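## Task

Move the red bin, and no other bin, to the edge of the bench closest to the arms. Set the hook down lying flat on the bench next to that bin, with its handle sticking out past that same edge. All other objects must finish resting on whatever supports them right now. Nothing may count on a robot holding it at the end: open the grippers and pull the arms away before finishing.

## Robot and tools

Robots: three identical i2rt Big YAM arms named arm1, arm2 and arm3. Each has six revolute joints, a two-finger gripper and a wrist camera (arm1_cam_wrist, arm2_cam_wrist, arm3_cam_wrist). Two fixed room cameras, room_a and room_b, watch the scene. With joints 1 and 6 at 0 and the hand level and forward, the wrist camera rides on top of the hand looking toward the fingertips. Reach is roughly 1.0 m from the joint-1 axis. Joints move at different speeds, so the hand can sweep a wide, unexpected path between postures.

Frames: one shared scene frame, origin on the floor, +z up. The hand point is midway between the fingertips; the hand z axis runs along the fingers and the fingers close along its y axis. Foot poses are never printed. Camera calibrations (K, distortion, T_world_to_cam mapping scene frame to camera frame, pos_world) are given per camera; room cameras may be off by a couple of degrees and several millimetres, and wrist-camera poses inherit errors from reported joint angles.

Tool execute_actions: arguments "actions" (a list holding exactly one action, or empty) and optional "cameras" (list of camera names or "all"; omitted/null means all, [] means none). An action is an object keyed by robot name; each robot entry has "joints", a map from joint name to an absolute target (not an offset). Only the joints you name get new targets; any arm or joint left out may keep pushing toward its earlier target. All named motions start together and may finish at different times. Joint names, units, ranges and done-tolerances:
- joint1_rad: -2.879 to 2.879 rad, ±0.045; rotates the whole arm about its base, positive counter-clockwise seen from above, 0 pointing where the base faces.
- joint2_rad: 0 to 3.141 rad, ±0.14; shoulder, 0 has the upper arm roughly level and pointing back, increasing raises it up and then forward.
- joint3_rad: 0 to 3.019 rad, ±0.09; elbow, 0 is fully folded, increasing opens it.
- joint4_rad: -1.692 to 1.57 rad, ±0.055; hand pitch, positive tilts fingers up.
- joint5_rad: -1.57 to 1.57 rad, ±0.03; hand yaw, positive toward the arm's right.
- joint6_rad: -2.094 to 2.094 rad, ±0.035; hand roll, positive clockwise viewed from behind the hand.
- gripper_m: 0 to 0.093 m, ±0.003; absolute fingertip gap. Grip force tops out near 50-62 N per pad.
Example: {"arm1": {"joints": {"gripper_m": 0.05}}, "arm2": {"joints": {"joint1_rad": 0.3}}}. Any unknown key or out-of-range number rejects the whole call and nothing moves.

Results: each robot's state (joint_positions, joint torques, joint_status, on_its_own) plus images listed in the "pictures" line order. joint_status per commanded joint: reached, "off_target" (stopped short, may still push), "contact_stop" or "time_out" (target dropped, holds where it stopped, except a timed-out joint may keep a nearby target and keep pushing; on_its_own names it, and "held at" there is the held target, not the actual position). "joint command not followed" with a cause line means a self/inter-arm collision check withheld that arm's joint targets (gripper still obeys); such joints say "not_followed" and may be retried with later actions. Torques are raw drive outputs with per-arm offset, scale and noise; they are nonzero even in free air. A target very near the current position may not move the joint. To relieve a pushing joint, command its reported position.

Tool wait: "seconds" 0 to 10; commands nothing and returns the same state and images as an empty action.

Tool zoom_image: "camera" (one of the five names) and "region" [x0, y0, x1, y1] in pixels of that camera's latest full image, origin top-left, at most 504 by 504.

Tool finished_scene: "scene" integer 1 or 2; ends that scene permanently and reports success, then gives the next task. The goal must already hold with grippers open and arms withdrawn. If continuing from a summary, first send execute_actions with an empty list to learn the current scene and task.

Cautions: arms do not stop on contact and can push very hard; keep pushes brief. Two robots pressing hard together ends the run; the collision check can be late and ignores fingers, gripper housings and wrist cameras. Do not drop, slam or knock objects, and never push anything off the work area or to the floor. Loose objects may occasionally get a small disturbance. Holding loads heats motors; a MOTOR HOT line appears at 85 °C, and at 100 °C the arm goes limp (OVER-TEMPERATURE FAULT, joints report "limit_stop_at_motor_heat"; resend targets afterwards). Some heat persists between scenes. Robots hold the last command while you think, and loaded joints sag. If a call reports a stop, later motion calls in the same reply are skipped. Fewer seconds of robot motion is better.

Each tool is called after ">>>" by a JSON object that holds its "fn" and its "kwargs", one argument or row to a line.

## Session

>>> {"fn": "execute_actions", "kwargs": {
  "actions": []
}}

Scene clock: 0.00 s.
Joint torques (N m, as the arm reports them, + toward a larger angle): no reading
arm1.joint_positions: joint1_rad=+0.008 joint2_rad=+0.333 joint3_rad=+1.675 joint4_rad=-1.367 joint5_rad=+0.241 joint6_rad=-0.635 gripper_m=+0.094
arm1.joint_status: not commanded
arm1.hand: x=-0.8781 y=+0.0163 z=+1.4095 quat_wxyz=(-0.650, +0.603, -0.385, -0.255) (m; scene frame)
arm2.joint_positions: joint1_rad=+0.325 joint2_rad=+0.299 joint3_rad=+1.557 joint4_rad=-1.261 joint5_rad=-0.275 joint6_rad=+0.444 gripper_m=+0.094
arm2.joint_status: not commanded
arm2.hand: x=-0.0633 y=+0.0242 z=+1.3868 quat_wxyz=(-0.156, +0.552, -0.445, -0.687) (m; scene frame)
arm3.joint_positions: joint1_rad=-0.282 joint2_rad=+0.490 joint3_rad=+1.590 joint4_rad=-1.297 joint5_rad=+0.036 joint6_rad=+0.393 gripper_m=+0.094
arm3.joint_status: not commanded
arm3.hand: x=+0.9853 y=+0.1182 z=+1.4229 quat_wxyz=(-0.456, +0.295, -0.714, -0.441) (m; scene frame)
pictures: arm1_cam_wrist, arm2_cam_wrist, arm3_cam_wrist, room_a, room_b
Images, in order (width x height): arm1_cam_wrist 504x504, arm2_cam_wrist 504x504, arm3_cam_wrist 504x504, room_a 896x504, room_b 896x504.

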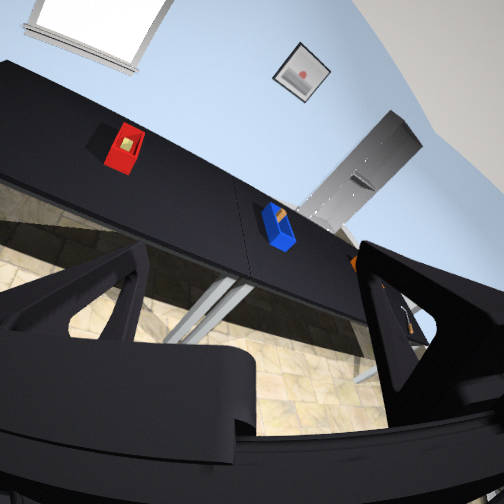

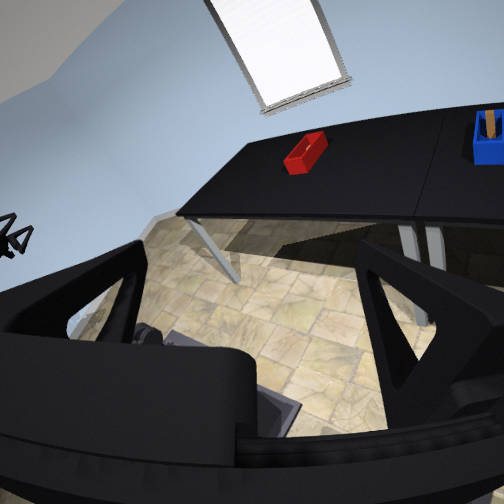

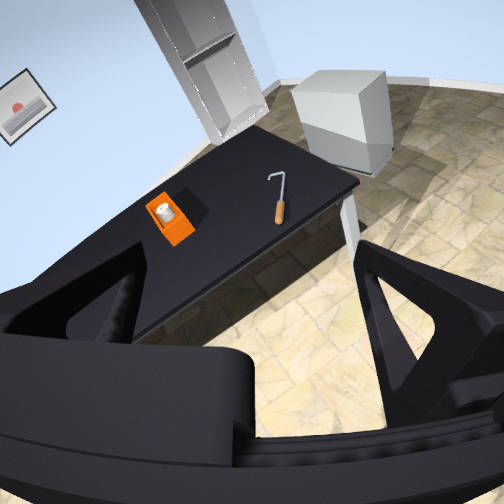

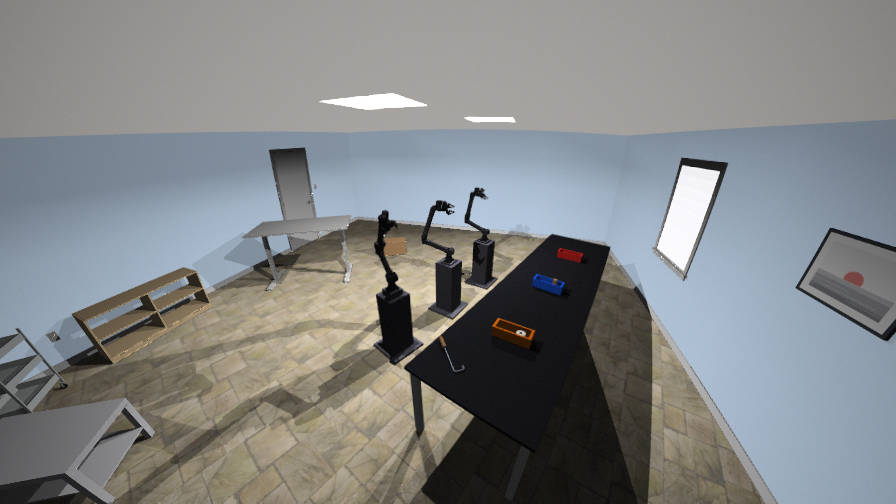

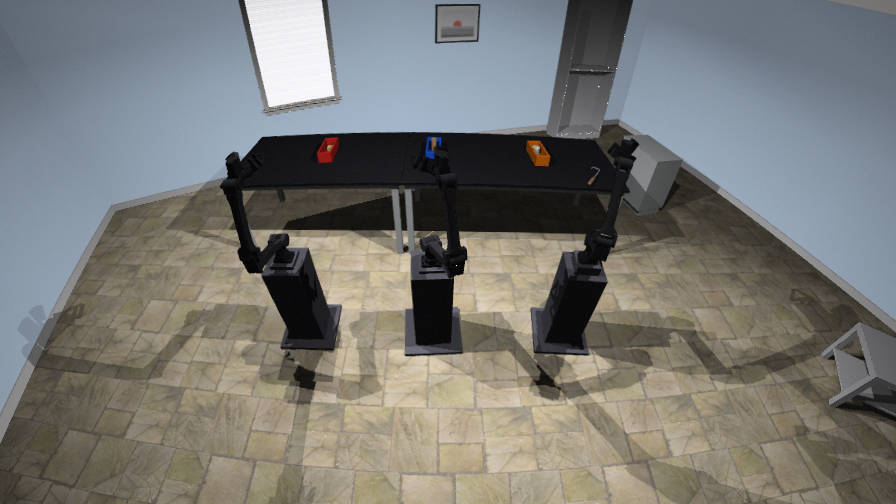

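>>> {"fn": "zoom_image", "kwargs": {
  "camera": "room_b",
  "region": [440, 110, 700, 260]
}}

>>> {"fn": "zoom_image", "kwargs": {
  "camera": "room_b",
  "region": [200, 110, 460, 260]
}}

>>> {"fn": "zoom_image", "kwargs": {
  "camera": "arm3_cam_wrist",
  "region": [130, 120, 380, 280]
}}

Region (440, 110, 700, 260) of room_b's 896x504 image, scaled by 1.938, with more detail than that image has; it fills the top 291 rows of this view, and the rest is white.

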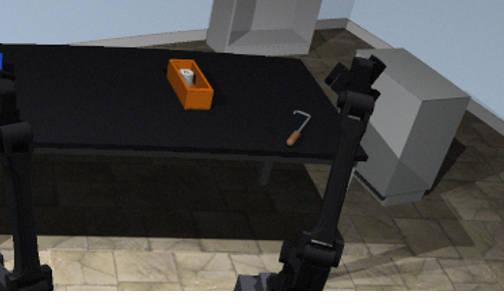

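Region (200, 110, 460, 260) of room_b's 896x504 image, scaled by 1.938, with more detail than that image has; it fills the top 291 rows of this view, and the rest is white.

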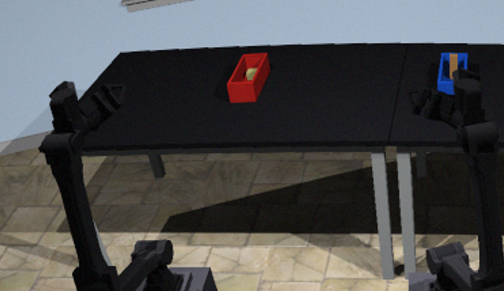

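Region (130, 120, 380, 280) of arm3_cam_wrist's 504x504 image, scaled by 2.016, with more detail than that image has; it fills the top 323 rows of this view, and the rest is white.

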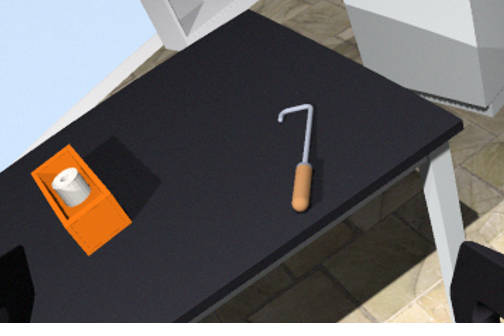

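>>> {"fn": "execute_actions", "kwargs": {
  "actions": [
    {"arm3":{"joints":{"joint1_rad":0,"joint2_rad":1.57,"joint3_rad":1.57,"joint4_rad":0,"joint5_rad":0,"joint6_rad":0}},"arm2":{"joints":{"joint1_rad":0,"joint2_rad":1.57,"joint3_rad":2.2,"joint4_rad":-0.63,"joint5_rad":0,"joint6_rad":0}},"arm1":{"joints":{"joint1_rad":0,"joint2_rad":2.2,"joint3_rad":2.8,"joint4_rad":-1.2,"joint5_rad":0,"joint6_rad":0}}}
  ]
}}

Scene clock: 20.97 s.
Joint torques (N m, as the arm reports them, + toward a larger angle): arm1=[  0.99 -21.91  10.08   2.12  -0.21   0.29] | arm2=[ -1.69 -15.19  14.54   2.18   0.21  -0.08] | arm3=[ -1.04 -16.68  12.26   3.28  -0.26  -0.24]
arm1.joint_positions: joint1_rad=+0.008 joint2_rad=+2.215 joint3_rad=+2.750 joint4_rad=-1.203 joint5_rad=+0.004 joint6_rad=-0.014 gripper_m=+0.094
arm1.joint_status: all done
arm1.hand: x=-0.9593 y=+0.8259 z=+1.1639 quat_wxyz=(-0.302, +0.652, -0.618, -0.317) (m; scene frame)
arm2.joint_positions: joint1_rad=+0.007 joint2_rad=+1.566 joint3_rad=+2.161 joint4_rad=-0.640 joint5_rad=-0.004 joint6_rad=+0.016 gripper_m=+0.094
arm2.joint_status: all done
arm2.hand: x=-0.0561 y=+0.6560 z=+1.4243 quat_wxyz=(-0.461, +0.528, -0.498, -0.511) (m; scene frame)
arm3.joint_positions: joint1_rad=-0.008 joint2_rad=+1.593 joint3_rad=+1.536 joint4_rad=-0.017 joint5_rad=+0.004 joint6_rad=+0.016 gripper_m=+0.094
arm3.joint_status: all done
arm3.hand: x=+1.0040 y=+0.7166 z=+1.2292 quat_wxyz=(-0.504, +0.489, -0.546, -0.458) (m; scene frame)
pictures: arm1_cam_wrist, arm2_cam_wrist, arm3_cam_wrist, room_a, room_b
camera_calibration (this result's frames):
arm1_cam_wrist: T_world_to_cam=[[0.998147, 0.0605015, 0.00649629, 0.897971], [0.0600241, -0.961459, -0.268316, 1.16812], [-0.00998758, 0.268208, -0.963309, 1.0144], [0, 0, 0, 1]] pos_world=[-0.956291, 0.796705, 1.28477]
arm2_cam_wrist: T_world_to_cam=[[0.995581, 0.0909572, -0.0233426, 0.0287067], [0.0397774, -0.63366, -0.772589, 1.52385], [-0.0850637, 0.768246, -0.634478, 0.512681], [0, 0, 0, 1]] pos_world=[-0.045584, 0.569123, 1.50326]
arm3_cam_wrist: T_world_to_cam=[[0.995546, -0.0942408, -0.00255366, -0.928556], [-0.062697, -0.641607, -0.764467, 1.46736], [0.0704056, 0.761222, -0.644658, 0.299254], [0, 0, 0, 1]] pos_world=[0.99535, 0.62616, 1.31229]
Images, in order (width x height): arm1_cam_wrist 504x504, arm2_cam_wrist 504x504, arm3_cam_wrist 504x504, room_a 896x504, room_b 896x504.

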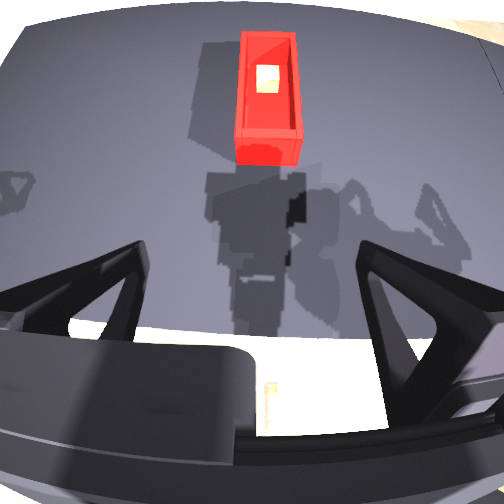

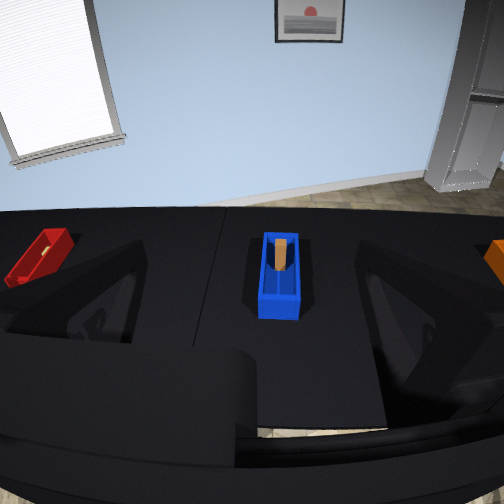

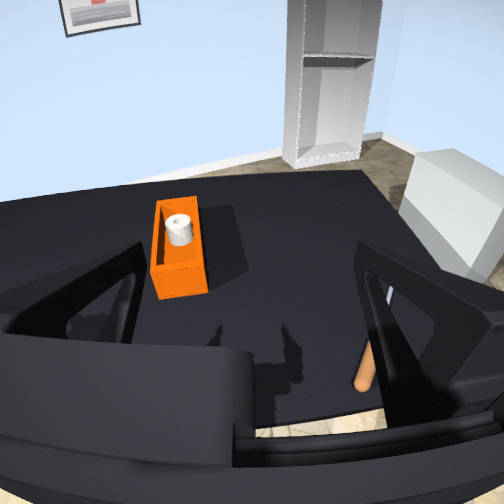

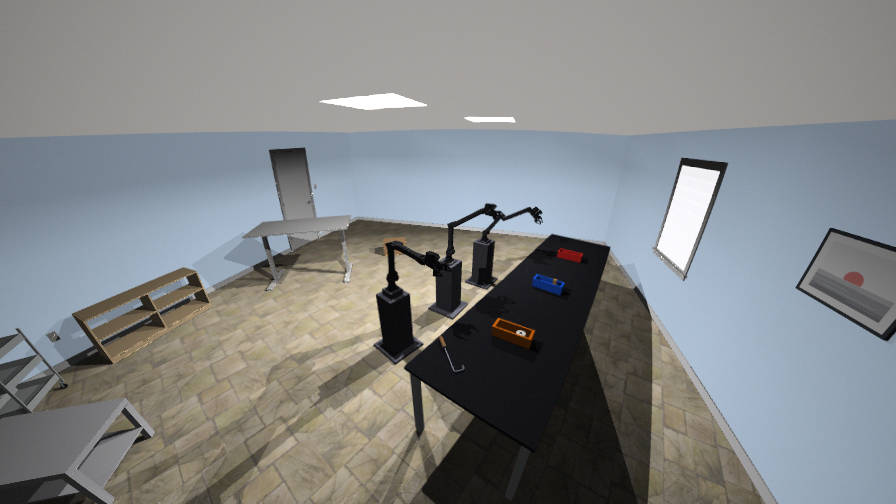

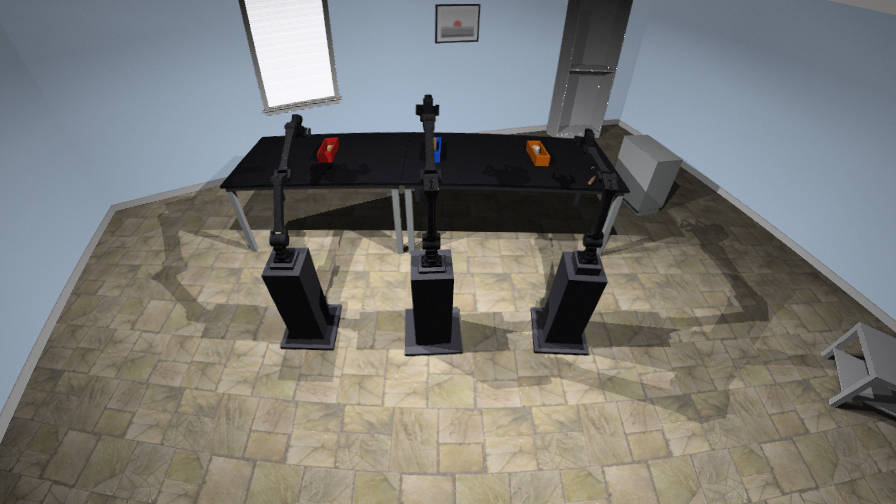

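>>> {"fn": "execute_actions", "kwargs": {
  "actions": [
    {"arm3":{"joints":{"joint4_rad":-1.0}},"arm2":{"joints":{"joint3_rad":1.4}},"arm1":{"joints":{"joint2_rad":1.4}}}
  ],
  "cameras": []
}}

>>> {"fn": "execute_actions", "kwargs": {
  "actions": [
    {"arm3":{"joints":{"joint1_rad":-0.5}},"arm2":{"joints":{"joint1_rad":-0.5}},"arm1":{"joints":{"joint1_rad":-0.5}}}
  ],
  "cameras": ["arm3_cam_wrist"]
}}

Scene clock: 42.17 s.
Joint torques (N m, as the arm reports them, + toward a larger angle): arm1=[ 0.77 -2.55  2.96  2.15 -0.22  0.29] | arm2=[ -1.61 -17.65  11.72   1.3    0.26  -0.04] | arm3=[ -0.86 -15.88  11.64   1.66  -0.23  -0.24]
arm1.joint_positions: joint1_rad=+0.008 joint2_rad=+1.394 joint3_rad=+2.787 joint4_rad=-1.201 joint5_rad=+0.004 joint6_rad=-0.014 gripper_m=+0.094
arm1.joint_status: all done
arm1.hand: x=-0.9303 y=+0.3306 z=+1.6650 quat_wxyz=(-0.536, +0.458, -0.439, -0.557) (m; scene frame)
arm2.joint_positions: joint1_rad=+0.007 joint2_rad=+1.579 joint3_rad=+1.395 joint4_rad=-0.633 joint5_rad=-0.004 joint6_rad=+0.016 gripper_m=+0.094
arm2.joint_status: all done
arm2.hand: x=-0.0576 y=+0.6392 z=+0.9713 quat_wxyz=(-0.242, +0.678, -0.638, -0.273) (m; scene frame)
arm3.joint_positions: joint1_rad=-0.008 joint2_rad=+1.593 joint3_rad=+1.536 joint4_rad=-0.995 joint5_rad=+0.004 joint6_rad=+0.015 gripper_m=+0.094
arm3.joint_status: all done
arm3.hand: x=+0.9936 y=+0.5937 z=+1.0341 quat_wxyz=(-0.193, +0.644, -0.721, -0.169) (m; scene frame)
pictures: none
No camera images: the call's "cameras" was empty. Leave "cameras" out to get every camera's image.

Scene clock: 43.57 s.
Joint torques (N m, as the arm reports them, + toward a larger angle): arm1=[ 0.73 -2.63  3.03  2.15 -0.14  0.29] | arm2=[ -0.76 -17.63  11.76   1.47   0.04  -0.04] | arm3=[ -1.12 -15.72  11.68   1.68  -0.09  -0.23]
arm1.joint_positions: joint1_rad=-0.493 joint2_rad=+1.394 joint3_rad=+2.787 joint4_rad=-1.201 joint5_rad=+0.002 joint6_rad=-0.014 gripper_m=+0.094
arm1.joint_status: all done
arm1.hand: x=-0.7700 y=+0.2970 z=+1.6630 quat_wxyz=(-0.655, +0.337, -0.541, -0.407) (m; scene frame)
arm2.joint_positions: joint1_rad=-0.504 joint2_rad=+1.579 joint3_rad=+1.395 joint4_rad=-0.633 joint5_rad=+0.000 joint6_rad=+0.014 gripper_m=+0.094
arm2.joint_status: all done
arm2.hand: x=+0.2601 y=+0.5816 z=+0.9700 quat_wxyz=(-0.305, +0.495, -0.789, -0.198) (m; scene frame)
arm3.joint_positions: joint1_rad=-0.507 joint2_rad=+1.593 joint3_rad=+1.536 joint4_rad=-0.995 joint5_rad=+0.000 joint6_rad=+0.014 gripper_m=+0.094
arm3.joint_status: all done
arm3.hand: x=+1.2724 y=+0.4922 z=+1.0365 quat_wxyz=(-0.230, +0.447, -0.856, -0.119) (m; scene frame)
pictures: arm3_cam_wrist
camera_calibration (this result's frames):
arm3_cam_wrist: T_world_to_cam=[[0.824831, -0.565367, -0.00355073, -0.767209], [-0.562074, -0.820672, 0.102818, 1.0175], [-0.0610442, -0.0828122, -0.994694, 1.27252], [0, 0, 0, 1]] pos_world=[1.28241, 0.506654, 1.15842]
Images, in order (width x height): arm3_cam_wrist 504x504.

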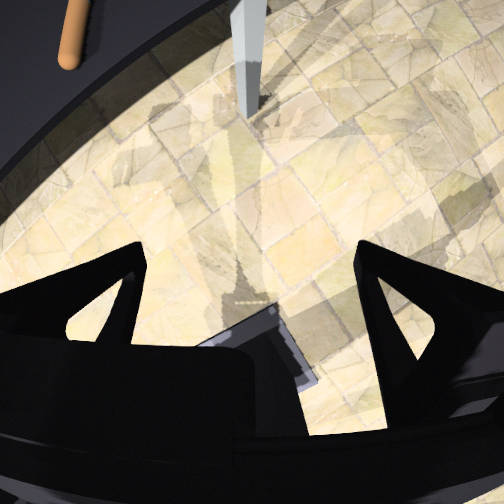

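>>> {"fn": "execute_actions", "kwargs": {
  "actions": [
    {"arm3":{"joints":{"joint1_rad":-0.21,"joint2_rad":1.99,"joint3_rad":1.66,"joint4_rad":-0.27}},"arm2":{"joints":{"joint1_rad":0,"joint2_rad":1.0,"joint3_rad":1.0,"joint4_rad":-0.5}},"arm1":{"joints":{"joint1_rad":0,"joint2_rad":1.0,"joint3_rad":1.0,"joint4_rad":-0.5}}}
  ],
  "cameras": ["arm3_cam_wrist","room_a"]
}}

Scene clock: 58.33 s.
Joint torques (N m, as the arm reports them, + toward a larger angle): arm1=[ 2.14 -5.95  8.07  2.58 -0.11  0.28] | arm2=[-0.7  -5.74 11.79  2.13  0.07 -0.05] | arm3=[ -1.77 -21.94  11.42   2.9   -0.06  -0.19]
arm1.joint_positions: joint1_rad=-0.009 joint2_rad=+1.005 joint3_rad=+0.998 joint4_rad=-0.512 joint5_rad=+0.001 joint6_rad=-0.014 gripper_m=+0.094
arm1.joint_status: all done
arm1.hand: x=-0.9363 y=+0.4733 z=+1.0893 quat_wxyz=(-0.350, +0.622, -0.600, -0.362) (m; scene frame)
arm2.joint_positions: joint1_rad=-0.002 joint2_rad=+0.986 joint3_rad=+1.001 joint4_rad=-0.512 joint5_rad=-0.001 joint6_rad=+0.013 gripper_m=+0.094
arm2.joint_status: all done
arm2.hand: x=-0.0393 y=+0.4717 z=+1.0853 quat_wxyz=(-0.342, +0.625, -0.593, -0.376) (m; scene frame)
arm3.joint_positions: joint1_rad=-0.209 joint2_rad=+2.017 joint3_rad=+1.627 joint4_rad=-0.285 joint5_rad=+0.000 joint6_rad=+0.013 gripper_m=+0.094
arm3.joint_status: all done
arm3.hand: x=+1.1685 y=+0.7516 z=+0.9068 quat_wxyz=(-0.349, +0.532, -0.727, -0.257) (m; scene frame)
pictures: arm3_cam_wrist, room_a
camera_calibration (this result's frames):
arm3_cam_wrist: T_world_to_cam=[[0.956003, -0.293342, -0.0031205, -0.893425], [-0.283458, -0.920946, -0.267416, 1.27081], [0.0755703, 0.256535, -0.963576, 0.715692], [0, 0, 0, 1]] pos_world=[1.16025, 0.724672, 1.02667]
Images, in order (width x height): arm3_cam_wrist 504x504, room_a 896x504.

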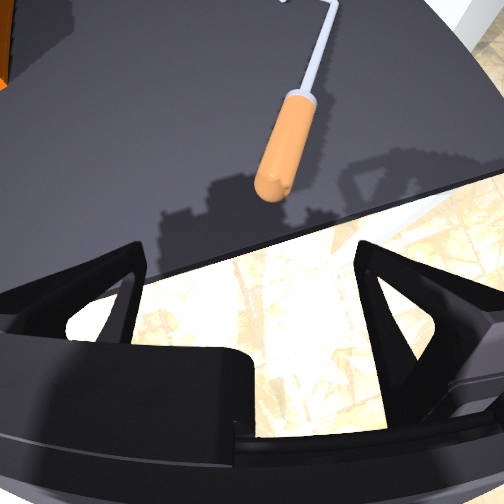

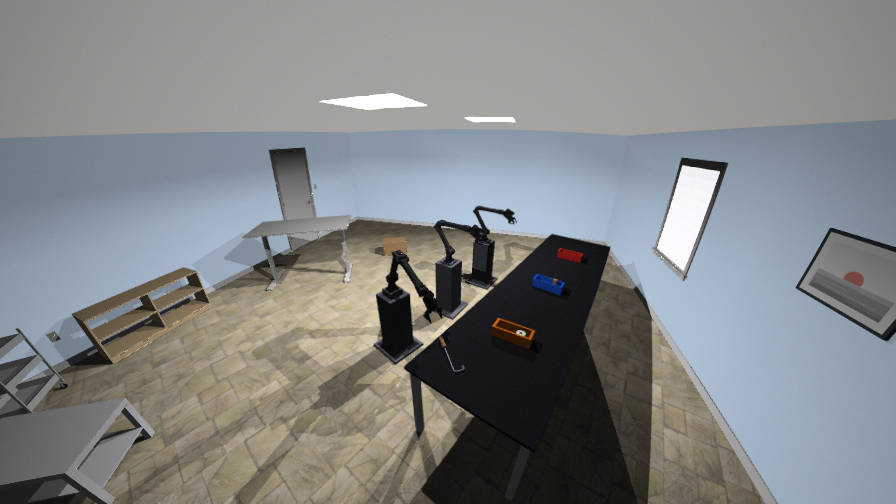

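>>> {"fn": "execute_actions", "kwargs": {
  "actions": [
    {"arm3":{"joints":{"joint1_rad":-0.245,"joint2_rad":2.45,"joint3_rad":2.27,"joint4_rad":-0.35}}}
  ],
  "cameras": ["arm3_cam_wrist","room_a"]
}}

Scene clock: 67.67 s.
Joint torques (N m, as the arm reports them, + toward a larger angle): arm1=[ 2.18 -5.89  8.01  2.57 -0.11  0.28] | arm2=[-1.03 -5.45 11.77  2.19  0.09 -0.06] | arm3=[ -1.74 -26.51  13.36   2.49  -0.07  -0.21]
arm1.joint_positions: joint1_rad=-0.009 joint2_rad=+1.005 joint3_rad=+0.998 joint4_rad=-0.512 joint5_rad=+0.001 joint6_rad=-0.014 gripper_m=+0.094
arm1.joint_status: not commanded
arm1.hand: x=-0.9363 y=+0.4733 z=+1.0893 quat_wxyz=(-0.350, +0.622, -0.600, -0.362) (m; scene frame)
arm2.joint_positions: joint1_rad=-0.002 joint2_rad=+0.986 joint3_rad=+1.001 joint4_rad=-0.512 joint5_rad=-0.001 joint6_rad=+0.013 gripper_m=+0.094
arm2.joint_status: not commanded
arm2.hand: x=-0.0393 y=+0.4717 z=+1.0853 quat_wxyz=(-0.342, +0.625, -0.593, -0.376) (m; scene frame)
arm3.joint_positions: joint1_rad=-0.242 joint2_rad=+2.479 joint3_rad=+2.215 joint4_rad=-0.352 joint5_rad=+0.000 joint6_rad=+0.013 gripper_m=+0.094
arm3.joint_status: all done
arm3.hand: x=+1.2400 y=+0.8753 z=+0.8310 quat_wxyz=(-0.375, +0.512, -0.725, -0.266) (m; scene frame)
pictures: arm3_cam_wrist, room_a
camera_calibration (this result's frames):
arm3_cam_wrist: T_world_to_cam=[[0.945838, -0.324625, -0.00308524, -0.885794], [-0.308122, -0.894679, -0.323434, 1.43895], [0.102234, 0.306867, -0.946246, 0.514039], [0, 0, 0, 1]] pos_world=[1.22864, 0.842104, 0.949079]
Images, in order (width x height): arm3_cam_wrist 504x504, room_a 896x504.

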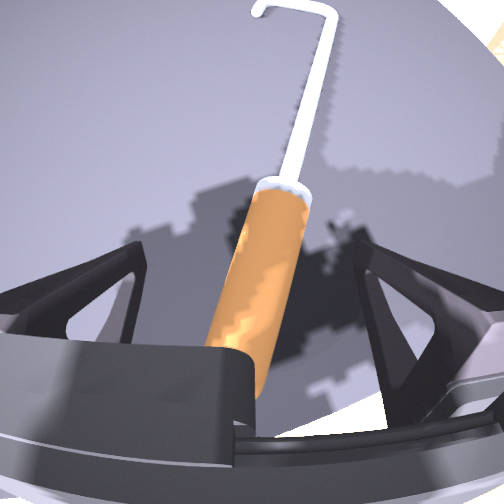

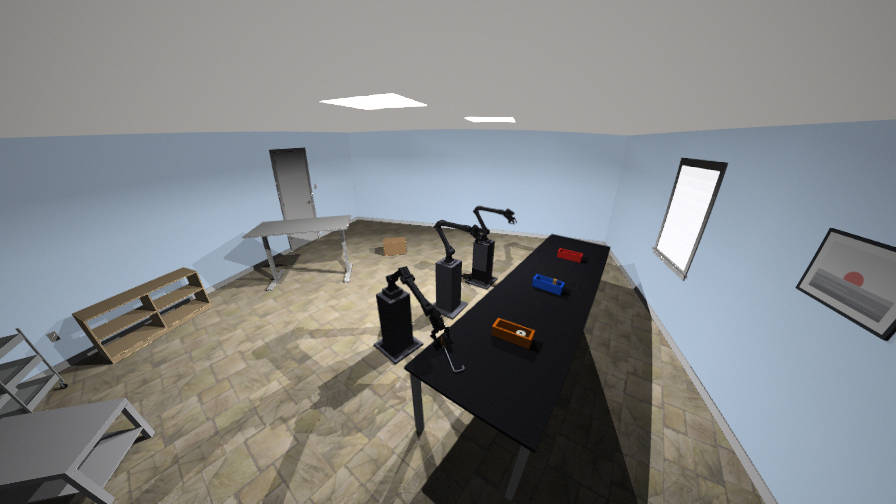

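>>> {"fn": "execute_actions", "kwargs": {
  "actions": [
    {"arm3":{"joints":{"joint2_rad":2.51}}}
  ],
  "cameras": ["arm3_cam_wrist"]
}}

Scene clock: 71.57 s.
Joint torques (N m, as the arm reports them, + toward a larger angle): arm1=[ 2.15 -5.83  8.03  2.58 -0.11  0.28] | arm2=[-0.7  -5.96 11.74  2.23  0.09 -0.06] | arm3=[ -1.86 -23.77  13.27   2.46  -0.07  -0.19]
arm1.joint_positions: joint1_rad=-0.009 joint2_rad=+1.005 joint3_rad=+0.998 joint4_rad=-0.512 joint5_rad=+0.001 joint6_rad=-0.014 gripper_m=+0.094
arm1.joint_status: not commanded
arm1.hand: x=-0.9363 y=+0.4733 z=+1.0893 quat_wxyz=(-0.350, +0.622, -0.600, -0.362) (m; scene frame)
arm2.joint_positions: joint1_rad=-0.002 joint2_rad=+0.986 joint3_rad=+1.001 joint4_rad=-0.512 joint5_rad=-0.001 joint6_rad=+0.013 gripper_m=+0.094
arm2.joint_status: not commanded
arm2.hand: x=-0.0393 y=+0.4717 z=+1.0853 quat_wxyz=(-0.342, +0.625, -0.593, -0.376) (m; scene frame)
arm3.joint_positions: joint1_rad=-0.242 joint2_rad=+2.496 joint3_rad=+2.215 joint4_rad=-0.352 joint5_rad=+0.000 joint6_rad=+0.013 gripper_m=+0.094
arm3.joint_status: all done
arm3.hand: x=+1.2397 y=+0.8742 z=+0.8161 quat_wxyz=(-0.369, +0.514, -0.729, -0.262) (m; scene frame)
pictures: arm3_cam_wrist
camera_calibration (this result's frames):
arm3_cam_wrist: T_world_to_cam=[[0.945777, -0.324803, -0.00311667, -0.885705], [-0.309936, -0.899531, -0.30787, 1.42684], [0.0971937, 0.292142, -0.951423, 0.523641], [0, 0, 0, 1]] pos_world=[1.22901, 0.842832, 0.934726]
Images, in order (width x height): arm3_cam_wrist 504x504.

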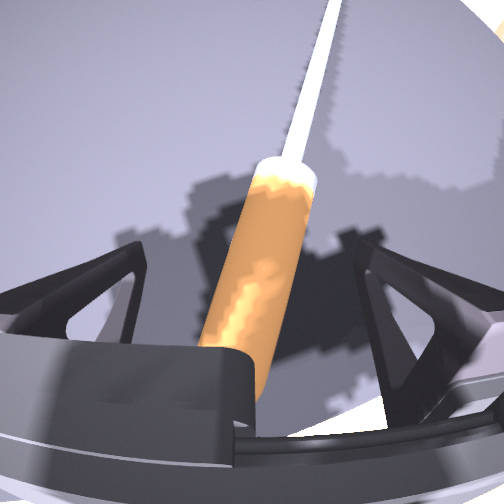

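>>> {"fn": "execute_actions", "kwargs": {
  "actions": [
    {"arm3":{"joints":{"joint2_rad":2.55}}}
  ],
  "cameras": ["arm3_cam_wrist"]
}}

>>> {"fn": "execute_actions", "kwargs": {
  "actions": [
    {"arm3":{"joints":{"gripper_m":0.0}}}
  ],
  "cameras": ["arm3_cam_wrist"]
}}

Scene clock: 75.17 s.
Joint torques (N m, as the arm reports them, + toward a larger angle): arm1=[ 2.14 -5.81  8.03  2.58 -0.11  0.28] | arm2=[-0.92 -5.66 11.77  2.17  0.09 -0.06] | arm3=[ -2.03 -22.79  12.9    2.29  -0.07  -0.18]
arm1.joint_positions: joint1_rad=-0.009 joint2_rad=+1.005 joint3_rad=+0.998 joint4_rad=-0.512 joint5_rad=+0.001 joint6_rad=-0.014 gripper_m=+0.094
arm1.joint_status: not commanded
arm1.hand: x=-0.9363 y=+0.4733 z=+1.0893 quat_wxyz=(-0.350, +0.622, -0.600, -0.362) (m; scene frame)
arm2.joint_positions: joint1_rad=-0.002 joint2_rad=+0.986 joint3_rad=+1.001 joint4_rad=-0.512 joint5_rad=-0.001 joint6_rad=+0.013 gripper_m=+0.094
arm2.joint_status: not commanded
arm2.hand: x=-0.0393 y=+0.4717 z=+1.0853 quat_wxyz=(-0.342, +0.625, -0.593, -0.376) (m; scene frame)
arm3.joint_positions: joint1_rad=-0.242 joint2_rad=+2.523 joint3_rad=+2.219 joint4_rad=-0.348 joint5_rad=+0.000 joint6_rad=+0.011 gripper_m=+0.094
arm3.joint_status: all done
arm3.hand: x=+1.2398 y=+0.8736 z=+0.7948 quat_wxyz=(-0.363, +0.517, -0.731, -0.257) (m; scene frame)
pictures: arm3_cam_wrist
camera_calibration (this result's frames):
arm3_cam_wrist: T_world_to_cam=[[0.946063, -0.323981, -0.00109503, -0.888695], [-0.310322, -0.905194, -0.290387, 1.41123], [0.0930886, 0.275064, -0.956909, 0.527897], [0, 0, 0, 1]] pos_world=[1.22955, 0.844309, 0.913978]
Images, in order (width x height): arm3_cam_wrist 504x504.

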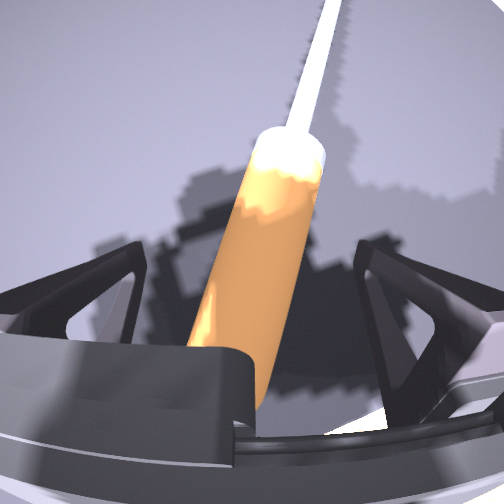

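Scene clock: 75.90 s.
Joint torques (N m, as the arm reports them, + toward a larger angle): arm1=[ 2.11 -5.88  8.03  2.57 -0.1   0.28] | arm2=[-1.16 -5.59 11.75  2.15  0.09 -0.04] | arm3=[ -1.69 -22.77  12.84   2.29   0.2   -0.08]
arm1.joint_positions: joint1_rad=-0.009 joint2_rad=+1.005 joint3_rad=+0.998 joint4_rad=-0.512 joint5_rad=+0.001 joint6_rad=-0.014 gripper_m=+0.094
arm1.joint_status: not commanded
arm1.hand: x=-0.9363 y=+0.4733 z=+1.0893 quat_wxyz=(-0.350, +0.622, -0.600, -0.362) (m; scene frame)
arm2.joint_positions: joint1_rad=-0.002 joint2_rad=+0.986 joint3_rad=+1.001 joint4_rad=-0.512 joint5_rad=-0.001 joint6_rad=+0.013 gripper_m=+0.094
arm2.joint_status: not commanded
arm2.hand: x=-0.0393 y=+0.4717 z=+1.0853 quat_wxyz=(-0.342, +0.625, -0.593, -0.376) (m; scene frame)
arm3.joint_positions: joint1_rad=-0.247 joint2_rad=+2.523 joint3_rad=+2.220 joint4_rad=-0.348 joint5_rad=-0.006 joint6_rad=+0.004 gripper_m=+0.030
arm3.joint_status: gripper_m off_target (ended at +0.030, target +0.000)
arm3.hand: x=+1.2431 y=+0.8725 z=+0.7948 quat_wxyz=(-0.363, +0.519, -0.730, -0.257) (m; scene frame)
pictures: arm3_cam_wrist
camera_calibration (this result's frames):
arm3_cam_wrist: T_world_to_cam=[[0.94754, -0.319636, 0.000741213, -0.899278], [-0.305662, -0.906788, -0.290356, 1.4069], [0.0934805, 0.274898, -0.956918, 0.527578], [0, 0, 0, 1]] pos_world=[1.23282, 0.843285, 0.914017]
Images, in order (width x height): arm3_cam_wrist 504x504.

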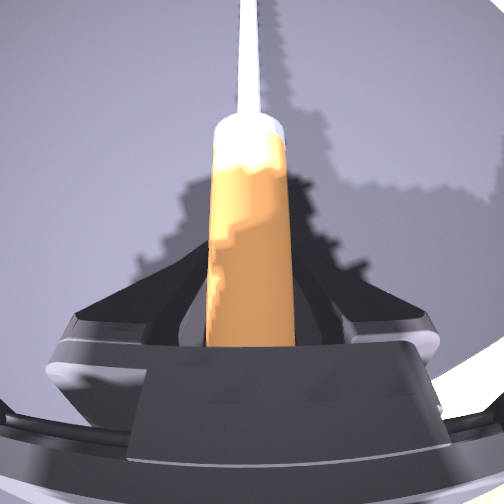

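>>> {"fn": "execute_actions", "kwargs": {
  "actions": [
    {"arm3":{"joints":{"joint2_rad":2.25,"joint4_rad":-0.5}}}
  ],
  "cameras": []
}}

>>> {"fn": "execute_actions", "kwargs": {
  "actions": [
    {"arm3":{"joints":{"joint1_rad":0.72,"joint2_rad":2.6,"joint3_rad":2.64,"joint4_rad":-0.6,"joint5_rad":0.5}}}
  ],
  "cameras": ["arm3_cam_wrist","room_b"]
}}

Scene clock: 85.43 s.
Joint torques (N m, as the arm reports them, + toward a larger angle): arm1=[ 2.16 -5.83  8.03  2.57 -0.11  0.28] | arm2=[-0.69 -5.89 11.8   2.12  0.09 -0.02] | arm3=[ -1.56 -26.35  12.85   3.43   0.11  -0.1 ]
arm1.joint_positions: joint1_rad=-0.009 joint2_rad=+1.005 joint3_rad=+0.998 joint4_rad=-0.512 joint5_rad=+0.001 joint6_rad=-0.014 gripper_m=+0.094
arm1.joint_status: not commanded
arm1.hand: x=-0.9363 y=+0.4733 z=+1.0893 quat_wxyz=(-0.350, +0.622, -0.600, -0.362) (m; scene frame)
arm2.joint_positions: joint1_rad=-0.002 joint2_rad=+0.986 joint3_rad=+1.001 joint4_rad=-0.512 joint5_rad=-0.001 joint6_rad=+0.013 gripper_m=+0.094
arm2.joint_status: not commanded
arm2.hand: x=-0.0393 y=+0.4717 z=+1.0853 quat_wxyz=(-0.342, +0.625, -0.593, -0.376) (m; scene frame)
arm3.joint_positions: joint1_rad=-0.247 joint2_rad=+2.288 joint3_rad=+2.225 joint4_rad=-0.525 joint5_rad=-0.004 joint6_rad=+0.004 gripper_m=+0.030
arm3.joint_status: all done
arm3.hand: x=+1.2346 y=+0.8518 z=+0.9750 quat_wxyz=(-0.387, +0.511, -0.718, -0.273) (m; scene frame)
pictures: none
No camera images: the call's "cameras" was empty. Leave "cameras" out to get every camera's image.

Scene clock: 87.93 s.
Joint torques (N m, as the arm reports them, + toward a larger angle): arm1=[ 2.14 -5.79  8.03  2.59 -0.11  0.28] | arm2=[-0.88 -5.75 11.77  2.15  0.07 -0.03] | arm3=[ -1.39 -28.59  14.49   2.19   0.08  -0.11]
arm1.joint_positions: joint1_rad=-0.009 joint2_rad=+1.005 joint3_rad=+0.998 joint4_rad=-0.512 joint5_rad=+0.001 joint6_rad=-0.014 gripper_m=+0.094
arm1.joint_status: not commanded
arm1.hand: x=-0.9363 y=+0.4733 z=+1.0893 quat_wxyz=(-0.350, +0.622, -0.600, -0.362) (m; scene frame)
arm2.joint_positions: joint1_rad=-0.002 joint2_rad=+0.986 joint3_rad=+1.001 joint4_rad=-0.512 joint5_rad=-0.001 joint6_rad=+0.013 gripper_m=+0.094
arm2.joint_status: not commanded
arm2.hand: x=-0.0393 y=+0.4717 z=+1.0853 quat_wxyz=(-0.342, +0.625, -0.593, -0.376) (m; scene frame)
arm3.joint_positions: joint1_rad=+0.718 joint2_rad=+2.639 joint3_rad=+2.571 joint4_rad=-0.600 joint5_rad=+0.502 joint6_rad=+0.008 gripper_m=+0.030
arm3.joint_status: all done
arm3.hand: x=+0.4477 y=+0.8076 z=+0.8452 quat_wxyz=(-0.392, +0.727, -0.493, -0.274) (m; scene frame)
pictures: arm3_cam_wrist, room_b
camera_calibration (this result's frames):
arm3_cam_wrist: T_world_to_cam=[[0.929661, 0.215589, 0.298749, -0.842455], [0.309086, -0.897697, -0.314015, 0.856991], [0.200488, 0.384267, -0.90119, 0.484642], [0, 0, 0, 1]] pos_world=[0.421149, 0.764711, 0.957545]
Images, in order (width x height): arm3_cam_wrist 504x504, room_b 896x504.

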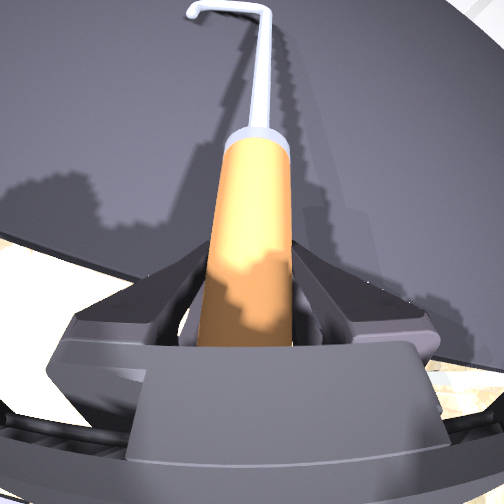

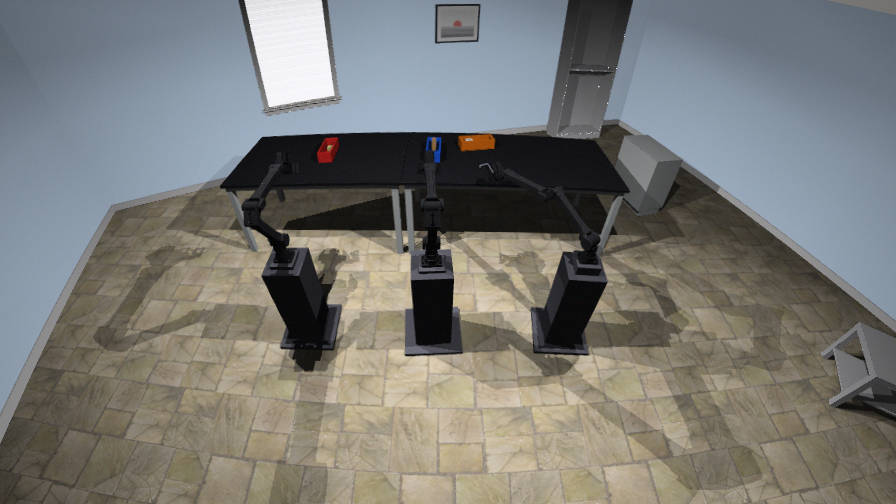

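>>> {"fn": "execute_actions", "kwargs": {
  "actions": [
    {"arm3":{"joints":{"joint1_rad":0.68,"joint2_rad":2.68,"joint4_rad":-0.55,"joint6_rad":0.3}}}
  ],
  "cameras": ["arm3_cam_wrist","room_a"]
}}

Scene clock: 93.27 s.
Joint torques (N m, as the arm reports them, + toward a larger angle): arm1=[ 2.15 -5.83  8.04  2.58 -0.11  0.28] | arm2=[-1.12 -5.65 11.7   2.13  0.08 -0.03] | arm3=[ -2.38 -26.82  14.54   2.93   0.42   0.19]
arm1.joint_positions: joint1_rad=-0.009 joint2_rad=+1.005 joint3_rad=+0.998 joint4_rad=-0.512 joint5_rad=+0.001 joint6_rad=-0.014 gripper_m=+0.094
arm1.joint_status: not commanded
arm1.hand: x=-0.9363 y=+0.4733 z=+1.0893 quat_wxyz=(-0.350, +0.622, -0.600, -0.362) (m; scene frame)
arm2.joint_positions: joint1_rad=-0.002 joint2_rad=+0.986 joint3_rad=+1.001 joint4_rad=-0.512 joint5_rad=-0.001 joint6_rad=+0.013 gripper_m=+0.094
arm2.joint_status: not commanded
arm2.hand: x=-0.0393 y=+0.4717 z=+1.0853 quat_wxyz=(-0.342, +0.625, -0.593, -0.376) (m; scene frame)
arm3.joint_positions: joint1_rad=+0.691 joint2_rad=+2.687 joint3_rad=+2.571 joint4_rad=-0.566 joint5_rad=+0.495 joint6_rad=+0.281 gripper_m=+0.030
arm3.joint_status: all done
arm3.hand: x=+0.4685 y=+0.8219 z=+0.8068 quat_wxyz=(-0.351, +0.649, -0.597, -0.315) (m; scene frame)
pictures: arm3_cam_wrist, room_a
camera_calibration (this result's frames):
arm3_cam_wrist: T_world_to_cam=[[0.995437, 0.0511105, 0.0805734, -0.573014], [0.0759221, -0.93575, -0.344394, 1.01634], [0.0577944, 0.34894, -0.935361, 0.56386], [0, 0, 0, 1]] pos_world=[0.460649, 0.783572, 0.923603]
Images, in order (width x height): arm3_cam_wrist 504x504, room_a 896x504.

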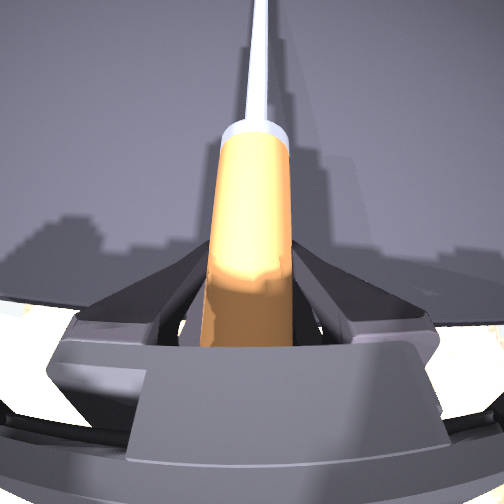

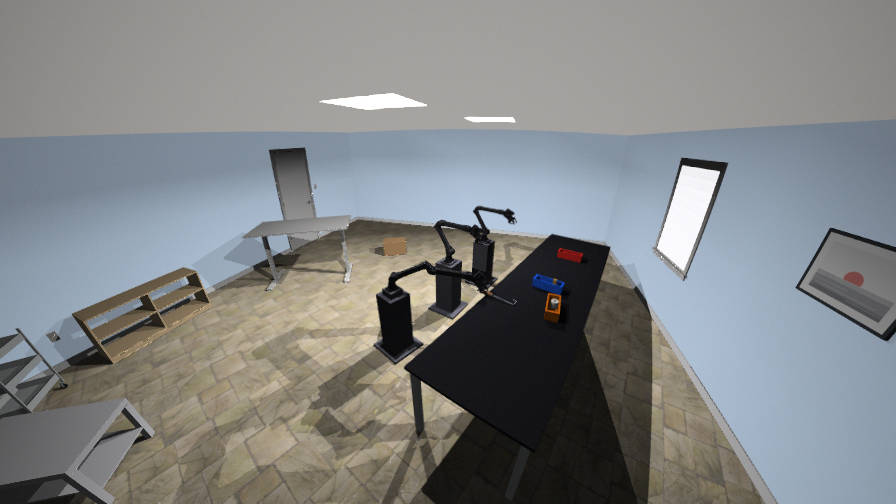

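>>> {"fn": "execute_actions", "kwargs": {
  "actions": [
    {"arm3":{"joints":{"joint2_rad":2.71}}}
  ],
  "cameras": []
}}

>>> {"fn": "execute_actions", "kwargs": {
  "actions": [
    {"arm3":{"joints":{"gripper_m":0.093}}}
  ],
  "cameras": []
}}

>>> {"fn": "execute_actions", "kwargs": {
  "actions": [
    {"arm3":{"joints":{"joint2_rad":2.4}}}
  ],
  "cameras": []
}}

>>> {"fn": "execute_actions", "kwargs": {
  "actions": [
    {"arm3":{"joints":{"joint1_rad":-0.3,"joint2_rad":1.0,"joint3_rad":1.0,"joint5_rad":0,"joint6_rad":0}}}
  ],
  "cameras": []
}}

>>> {"fn": "execute_actions", "kwargs": {
  "actions": [
    {"arm2":{"joints":{"joint1_rad":-0.675,"joint2_rad":2.5,"joint3_rad":2.64,"joint4_rad":-0.6,"joint5_rad":-0.5,"joint6_rad":-0.28}}}
  ],
  "cameras": ["arm2_cam_wrist","room_b"]
}}

Scene clock: 100.43 s.
Joint torques (N m, as the arm reports them, + toward a larger angle): arm1=[ 2.15 -5.87  8.05  2.59 -0.11  0.28] | arm2=[-0.8  -5.56 11.69  2.12  0.11 -0.05] | arm3=[ -2.63 -25.29  14.43   2.77   0.31   0.15]
arm1.joint_positions: joint1_rad=-0.009 joint2_rad=+1.005 joint3_rad=+0.998 joint4_rad=-0.512 joint5_rad=+0.001 joint6_rad=-0.014 gripper_m=+0.094
arm1.joint_status: not commanded
arm1.hand: x=-0.9363 y=+0.4733 z=+1.0893 quat_wxyz=(-0.350, +0.622, -0.600, -0.362) (m; scene frame)
arm2.joint_positions: joint1_rad=-0.002 joint2_rad=+0.986 joint3_rad=+1.001 joint4_rad=-0.512 joint5_rad=-0.001 joint6_rad=+0.013 gripper_m=+0.094
arm2.joint_status: not commanded
arm2.hand: x=-0.0393 y=+0.4717 z=+1.0853 quat_wxyz=(-0.342, +0.625, -0.593, -0.376) (m; scene frame)
arm3.joint_positions: joint1_rad=+0.691 joint2_rad=+2.696 joint3_rad=+2.571 joint4_rad=-0.561 joint5_rad=+0.497 joint6_rad=+0.283 gripper_m=+0.030
arm3.joint_status: all done
arm3.hand: x=+0.4688 y=+0.8219 z=+0.7994 quat_wxyz=(-0.351, +0.649, -0.598, -0.313) (m; scene frame)
pictures: none
No camera images: the call's "cameras" was empty. Leave "cameras" out to get every camera's image.

Scene clock: 101.13 s.
Joint torques (N m, as the arm reports them, + toward a larger angle): arm1=[ 2.16 -5.84  8.04  2.59 -0.1   0.28] | arm2=[-1.11 -5.67 11.74  2.2   0.11 -0.05] | arm3=[ -2.71 -25.39  14.08   2.67   0.28   0.14]
arm1.joint_positions: joint1_rad=-0.009 joint2_rad=+1.005 joint3_rad=+0.998 joint4_rad=-0.512 joint5_rad=+0.001 joint6_rad=-0.014 gripper_m=+0.094
arm1.joint_status: not commanded
arm1.hand: x=-0.9363 y=+0.4733 z=+1.0893 quat_wxyz=(-0.350, +0.622, -0.600, -0.362) (m; scene frame)
arm2.joint_positions: joint1_rad=-0.002 joint2_rad=+0.986 joint3_rad=+1.001 joint4_rad=-0.512 joint5_rad=-0.001 joint6_rad=+0.013 gripper_m=+0.094
arm2.joint_status: not commanded
arm2.hand: x=-0.0393 y=+0.4717 z=+1.0853 quat_wxyz=(-0.342, +0.625, -0.593, -0.376) (m; scene frame)
arm3.joint_positions: joint1_rad=+0.690 joint2_rad=+2.696 joint3_rad=+2.574 joint4_rad=-0.561 joint5_rad=+0.497 joint6_rad=+0.285 gripper_m=+0.093
arm3.joint_status: all done
arm3.hand: x=+0.4691 y=+0.8228 z=+0.8013 quat_wxyz=(-0.352, +0.648, -0.598, -0.315) (m; scene frame)
pictures: none
No camera images: the call's "cameras" was empty. Leave "cameras" out to get every camera's image.

Scene clock: 102.77 s.
Joint torques (N m, as the arm reports them, + toward a larger angle): arm1=[ 2.19 -5.86  8.04  2.58 -0.11  0.29] | arm2=[-1.08 -5.62 11.82  2.19  0.09 -0.01] | arm3=[ -2.63 -24.2   10.7    2.44   0.2    0.13]
arm1.joint_positions: joint1_rad=-0.009 joint2_rad=+1.005 joint3_rad=+0.998 joint4_rad=-0.512 joint5_rad=+0.001 joint6_rad=-0.014 gripper_m=+0.094
arm1.joint_status: not commanded
arm1.hand: x=-0.9363 y=+0.4733 z=+1.0893 quat_wxyz=(-0.350, +0.622, -0.600, -0.362) (m; scene frame)
arm2.joint_positions: joint1_rad=-0.002 joint2_rad=+0.986 joint3_rad=+1.001 joint4_rad=-0.512 joint5_rad=-0.001 joint6_rad=+0.013 gripper_m=+0.094
arm2.joint_status: not commanded
arm2.hand: x=-0.0393 y=+0.4717 z=+1.0853 quat_wxyz=(-0.342, +0.625, -0.593, -0.376) (m; scene frame)
arm3.joint_positions: joint1_rad=+0.690 joint2_rad=+2.400 joint3_rad=+2.625 joint4_rad=-0.553 joint5_rad=+0.497 joint6_rad=+0.285 gripper_m=+0.093
arm3.joint_status: all done
arm3.hand: x=+0.4745 y=+0.8114 z=+1.1063 quat_wxyz=(-0.380, +0.556, -0.577, -0.462) (m; scene frame)
pictures: none
No camera images: the call's "cameras" was empty. Leave "cameras" out to get every camera's image.

Scene clock: 104.77 s.
Joint torques (N m, as the arm reports them, + toward a larger angle): arm1=[ 2.07 -5.84  8.04  2.59 -0.11  0.28] | arm2=[-0.95 -5.84 11.76  2.25  0.06 -0.02] | arm3=[-1.96 -7.04 11.54  2.65 -0.2  -0.23]
arm1.joint_positions: joint1_rad=-0.009 joint2_rad=+1.005 joint3_rad=+0.998 joint4_rad=-0.512 joint5_rad=+0.001 joint6_rad=-0.014 gripper_m=+0.094
arm1.joint_status: not commanded
arm1.hand: x=-0.9363 y=+0.4733 z=+1.0893 quat_wxyz=(-0.350, +0.622, -0.600, -0.362) (m; scene frame)
arm2.joint_positions: joint1_rad=-0.002 joint2_rad=+0.986 joint3_rad=+1.001 joint4_rad=-0.512 joint5_rad=-0.001 joint6_rad=+0.013 gripper_m=+0.094
arm2.joint_status: not commanded
arm2.hand: x=-0.0393 y=+0.4717 z=+1.0853 quat_wxyz=(-0.342, +0.625, -0.593, -0.376) (m; scene frame)
arm3.joint_positions: joint1_rad=-0.297 joint2_rad=+1.011 joint3_rad=+0.974 joint4_rad=-0.556 joint5_rad=+0.003 joint6_rad=+0.015 gripper_m=+0.093
arm3.joint_status: all done
arm3.hand: x=+1.1092 y=+0.4246 z=+1.0989 quat_wxyz=(-0.391, +0.488, -0.735, -0.262) (m; scene frame)
pictures: none
No camera images: the call's "cameras" was empty. Leave "cameras" out to get every camera's image.

Scene clock: 107.03 s.
Joint torques (N m, as the arm reports them, + toward a larger angle): arm1=[ 2.12 -5.83  8.06  2.58 -0.11  0.28] | arm2=[ -0.96 -32.27  16.21   1.61  -0.31  -0.06] | arm3=[-1.94 -6.68 11.52  2.65 -0.2  -0.23]
arm1.joint_positions: joint1_rad=-0.009 joint2_rad=+1.005 joint3_rad=+0.998 joint4_rad=-0.512 joint5_rad=+0.001 joint6_rad=-0.014 gripper_m=+0.094
arm1.joint_status: not commanded
arm1.hand: x=-0.9363 y=+0.4733 z=+1.0893 quat_wxyz=(-0.350, +0.622, -0.600, -0.362) (m; scene frame)
arm2.joint_positions: joint1_rad=-0.676 joint2_rad=+2.514 joint3_rad=+2.594 joint4_rad=-0.601 joint5_rad=-0.496 joint6_rad=-0.264 gripper_m=+0.094
arm2.joint_status: all done
arm2.hand: x=+0.4627 y=+0.8260 z=+0.9242 quat_wxyz=(-0.380, +0.585, -0.617, -0.365) (m; scene frame)
arm3.joint_positions: joint1_rad=-0.297 joint2_rad=+1.011 joint3_rad=+0.974 joint4_rad=-0.556 joint5_rad=+0.003 joint6_rad=+0.015 gripper_m=+0.093
arm3.joint_status: not commanded
arm3.hand: x=+1.1092 y=+0.4246 z=+1.0989 quat_wxyz=(-0.391, +0.488, -0.735, -0.262) (m; scene frame)
pictures: arm2_cam_wrist, room_b
camera_calibration (this result's frames):
arm2_cam_wrist: T_world_to_cam=[[0.999126, -0.0400193, -0.012084, -0.418794], [-0.0411147, -0.888426, -0.457174, 1.18083], [0.00756001, 0.457271, -0.889295, 0.558413], [0, 0, 0, 1]] pos_world=[0.462756, 0.776971, 1.03138]
Images, in order (width x height): arm2_cam_wrist 504x504, room_b 896x504.

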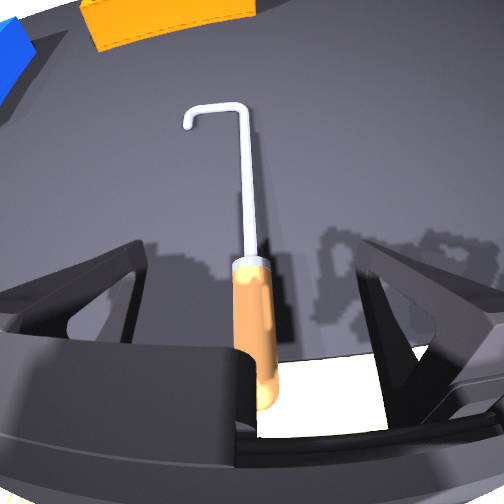

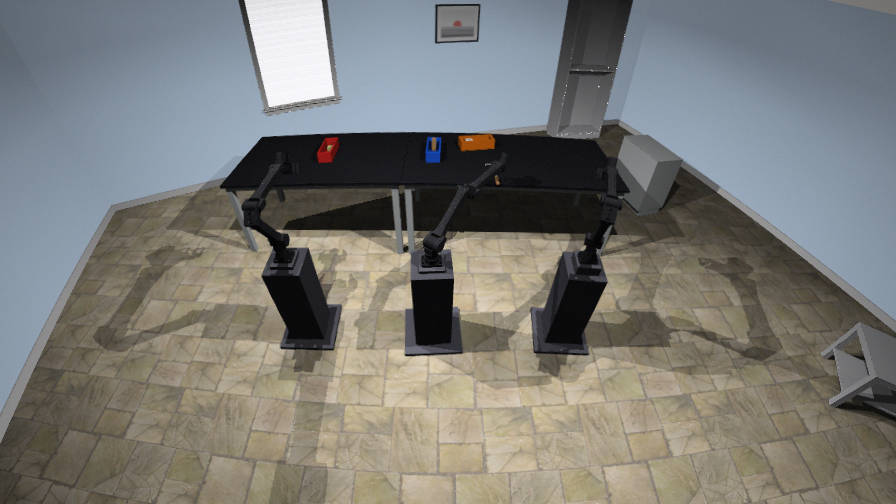

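Drop .13 → q2≈2.66.

>>> {"fn": "execute_actions", "kwargs": {
  "actions": [
    {"arm2":{"joints":{"joint2_rad":2.67}}}
  ],
  "cameras": ["arm2_cam_wrist"]
}}

Scene clock: 110.30 s.
Joint torques (N m, as the arm reports them, + toward a larger angle): arm1=[ 2.17 -5.81  8.03  2.58 -0.11  0.29] | arm2=[ -1.26 -30.06  14.44   0.77  -0.17   0.06] | arm3=[-1.85 -6.74 11.58  2.69 -0.18 -0.22]
arm1.joint_positions: joint1_rad=-0.009 joint2_rad=+1.005 joint3_rad=+0.998 joint4_rad=-0.512 joint5_rad=+0.001 joint6_rad=-0.014 gripper_m=+0.094
arm1.joint_status: not commanded
arm1.hand: x=-0.9363 y=+0.4733 z=+1.0893 quat_wxyz=(-0.350, +0.622, -0.600, -0.362) (m; scene frame)
arm2.joint_positions: joint1_rad=-0.677 joint2_rad=+2.658 joint3_rad=+2.612 joint4_rad=-0.589 joint5_rad=-0.502 joint6_rad=-0.282 gripper_m=+0.094
arm2.joint_status: all done
arm2.hand: x=+0.4659 y=+0.8307 z=+0.8029 quat_wxyz=(-0.334, +0.596, -0.640, -0.354) (m; scene frame)
arm3.joint_positions: joint1_rad=-0.297 joint2_rad=+1.011 joint3_rad=+0.974 joint4_rad=-0.556 joint5_rad=+0.003 joint6_rad=+0.015 gripper_m=+0.093
arm3.joint_status: not commanded
arm3.hand: x=+1.1092 y=+0.4246 z=+1.0989 quat_wxyz=(-0.391, +0.488, -0.735, -0.262) (m; scene frame)
pictures: arm2_cam_wrist
camera_calibration (this result's frames):
arm2_cam_wrist: T_world_to_cam=[[0.997628, -0.0312363, -0.0613356, -0.39031], [-0.0517994, -0.927521, -0.370164, 1.09726], [-0.0453275, 0.372463, -0.92694, 0.573695], [0, 0, 0, 1]] pos_world=[0.472226, 0.791864, 0.914007]
Images, in order (width x height): arm2_cam_wrist 504x504.

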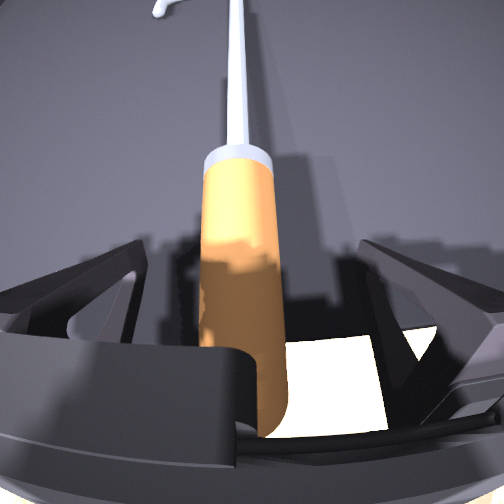

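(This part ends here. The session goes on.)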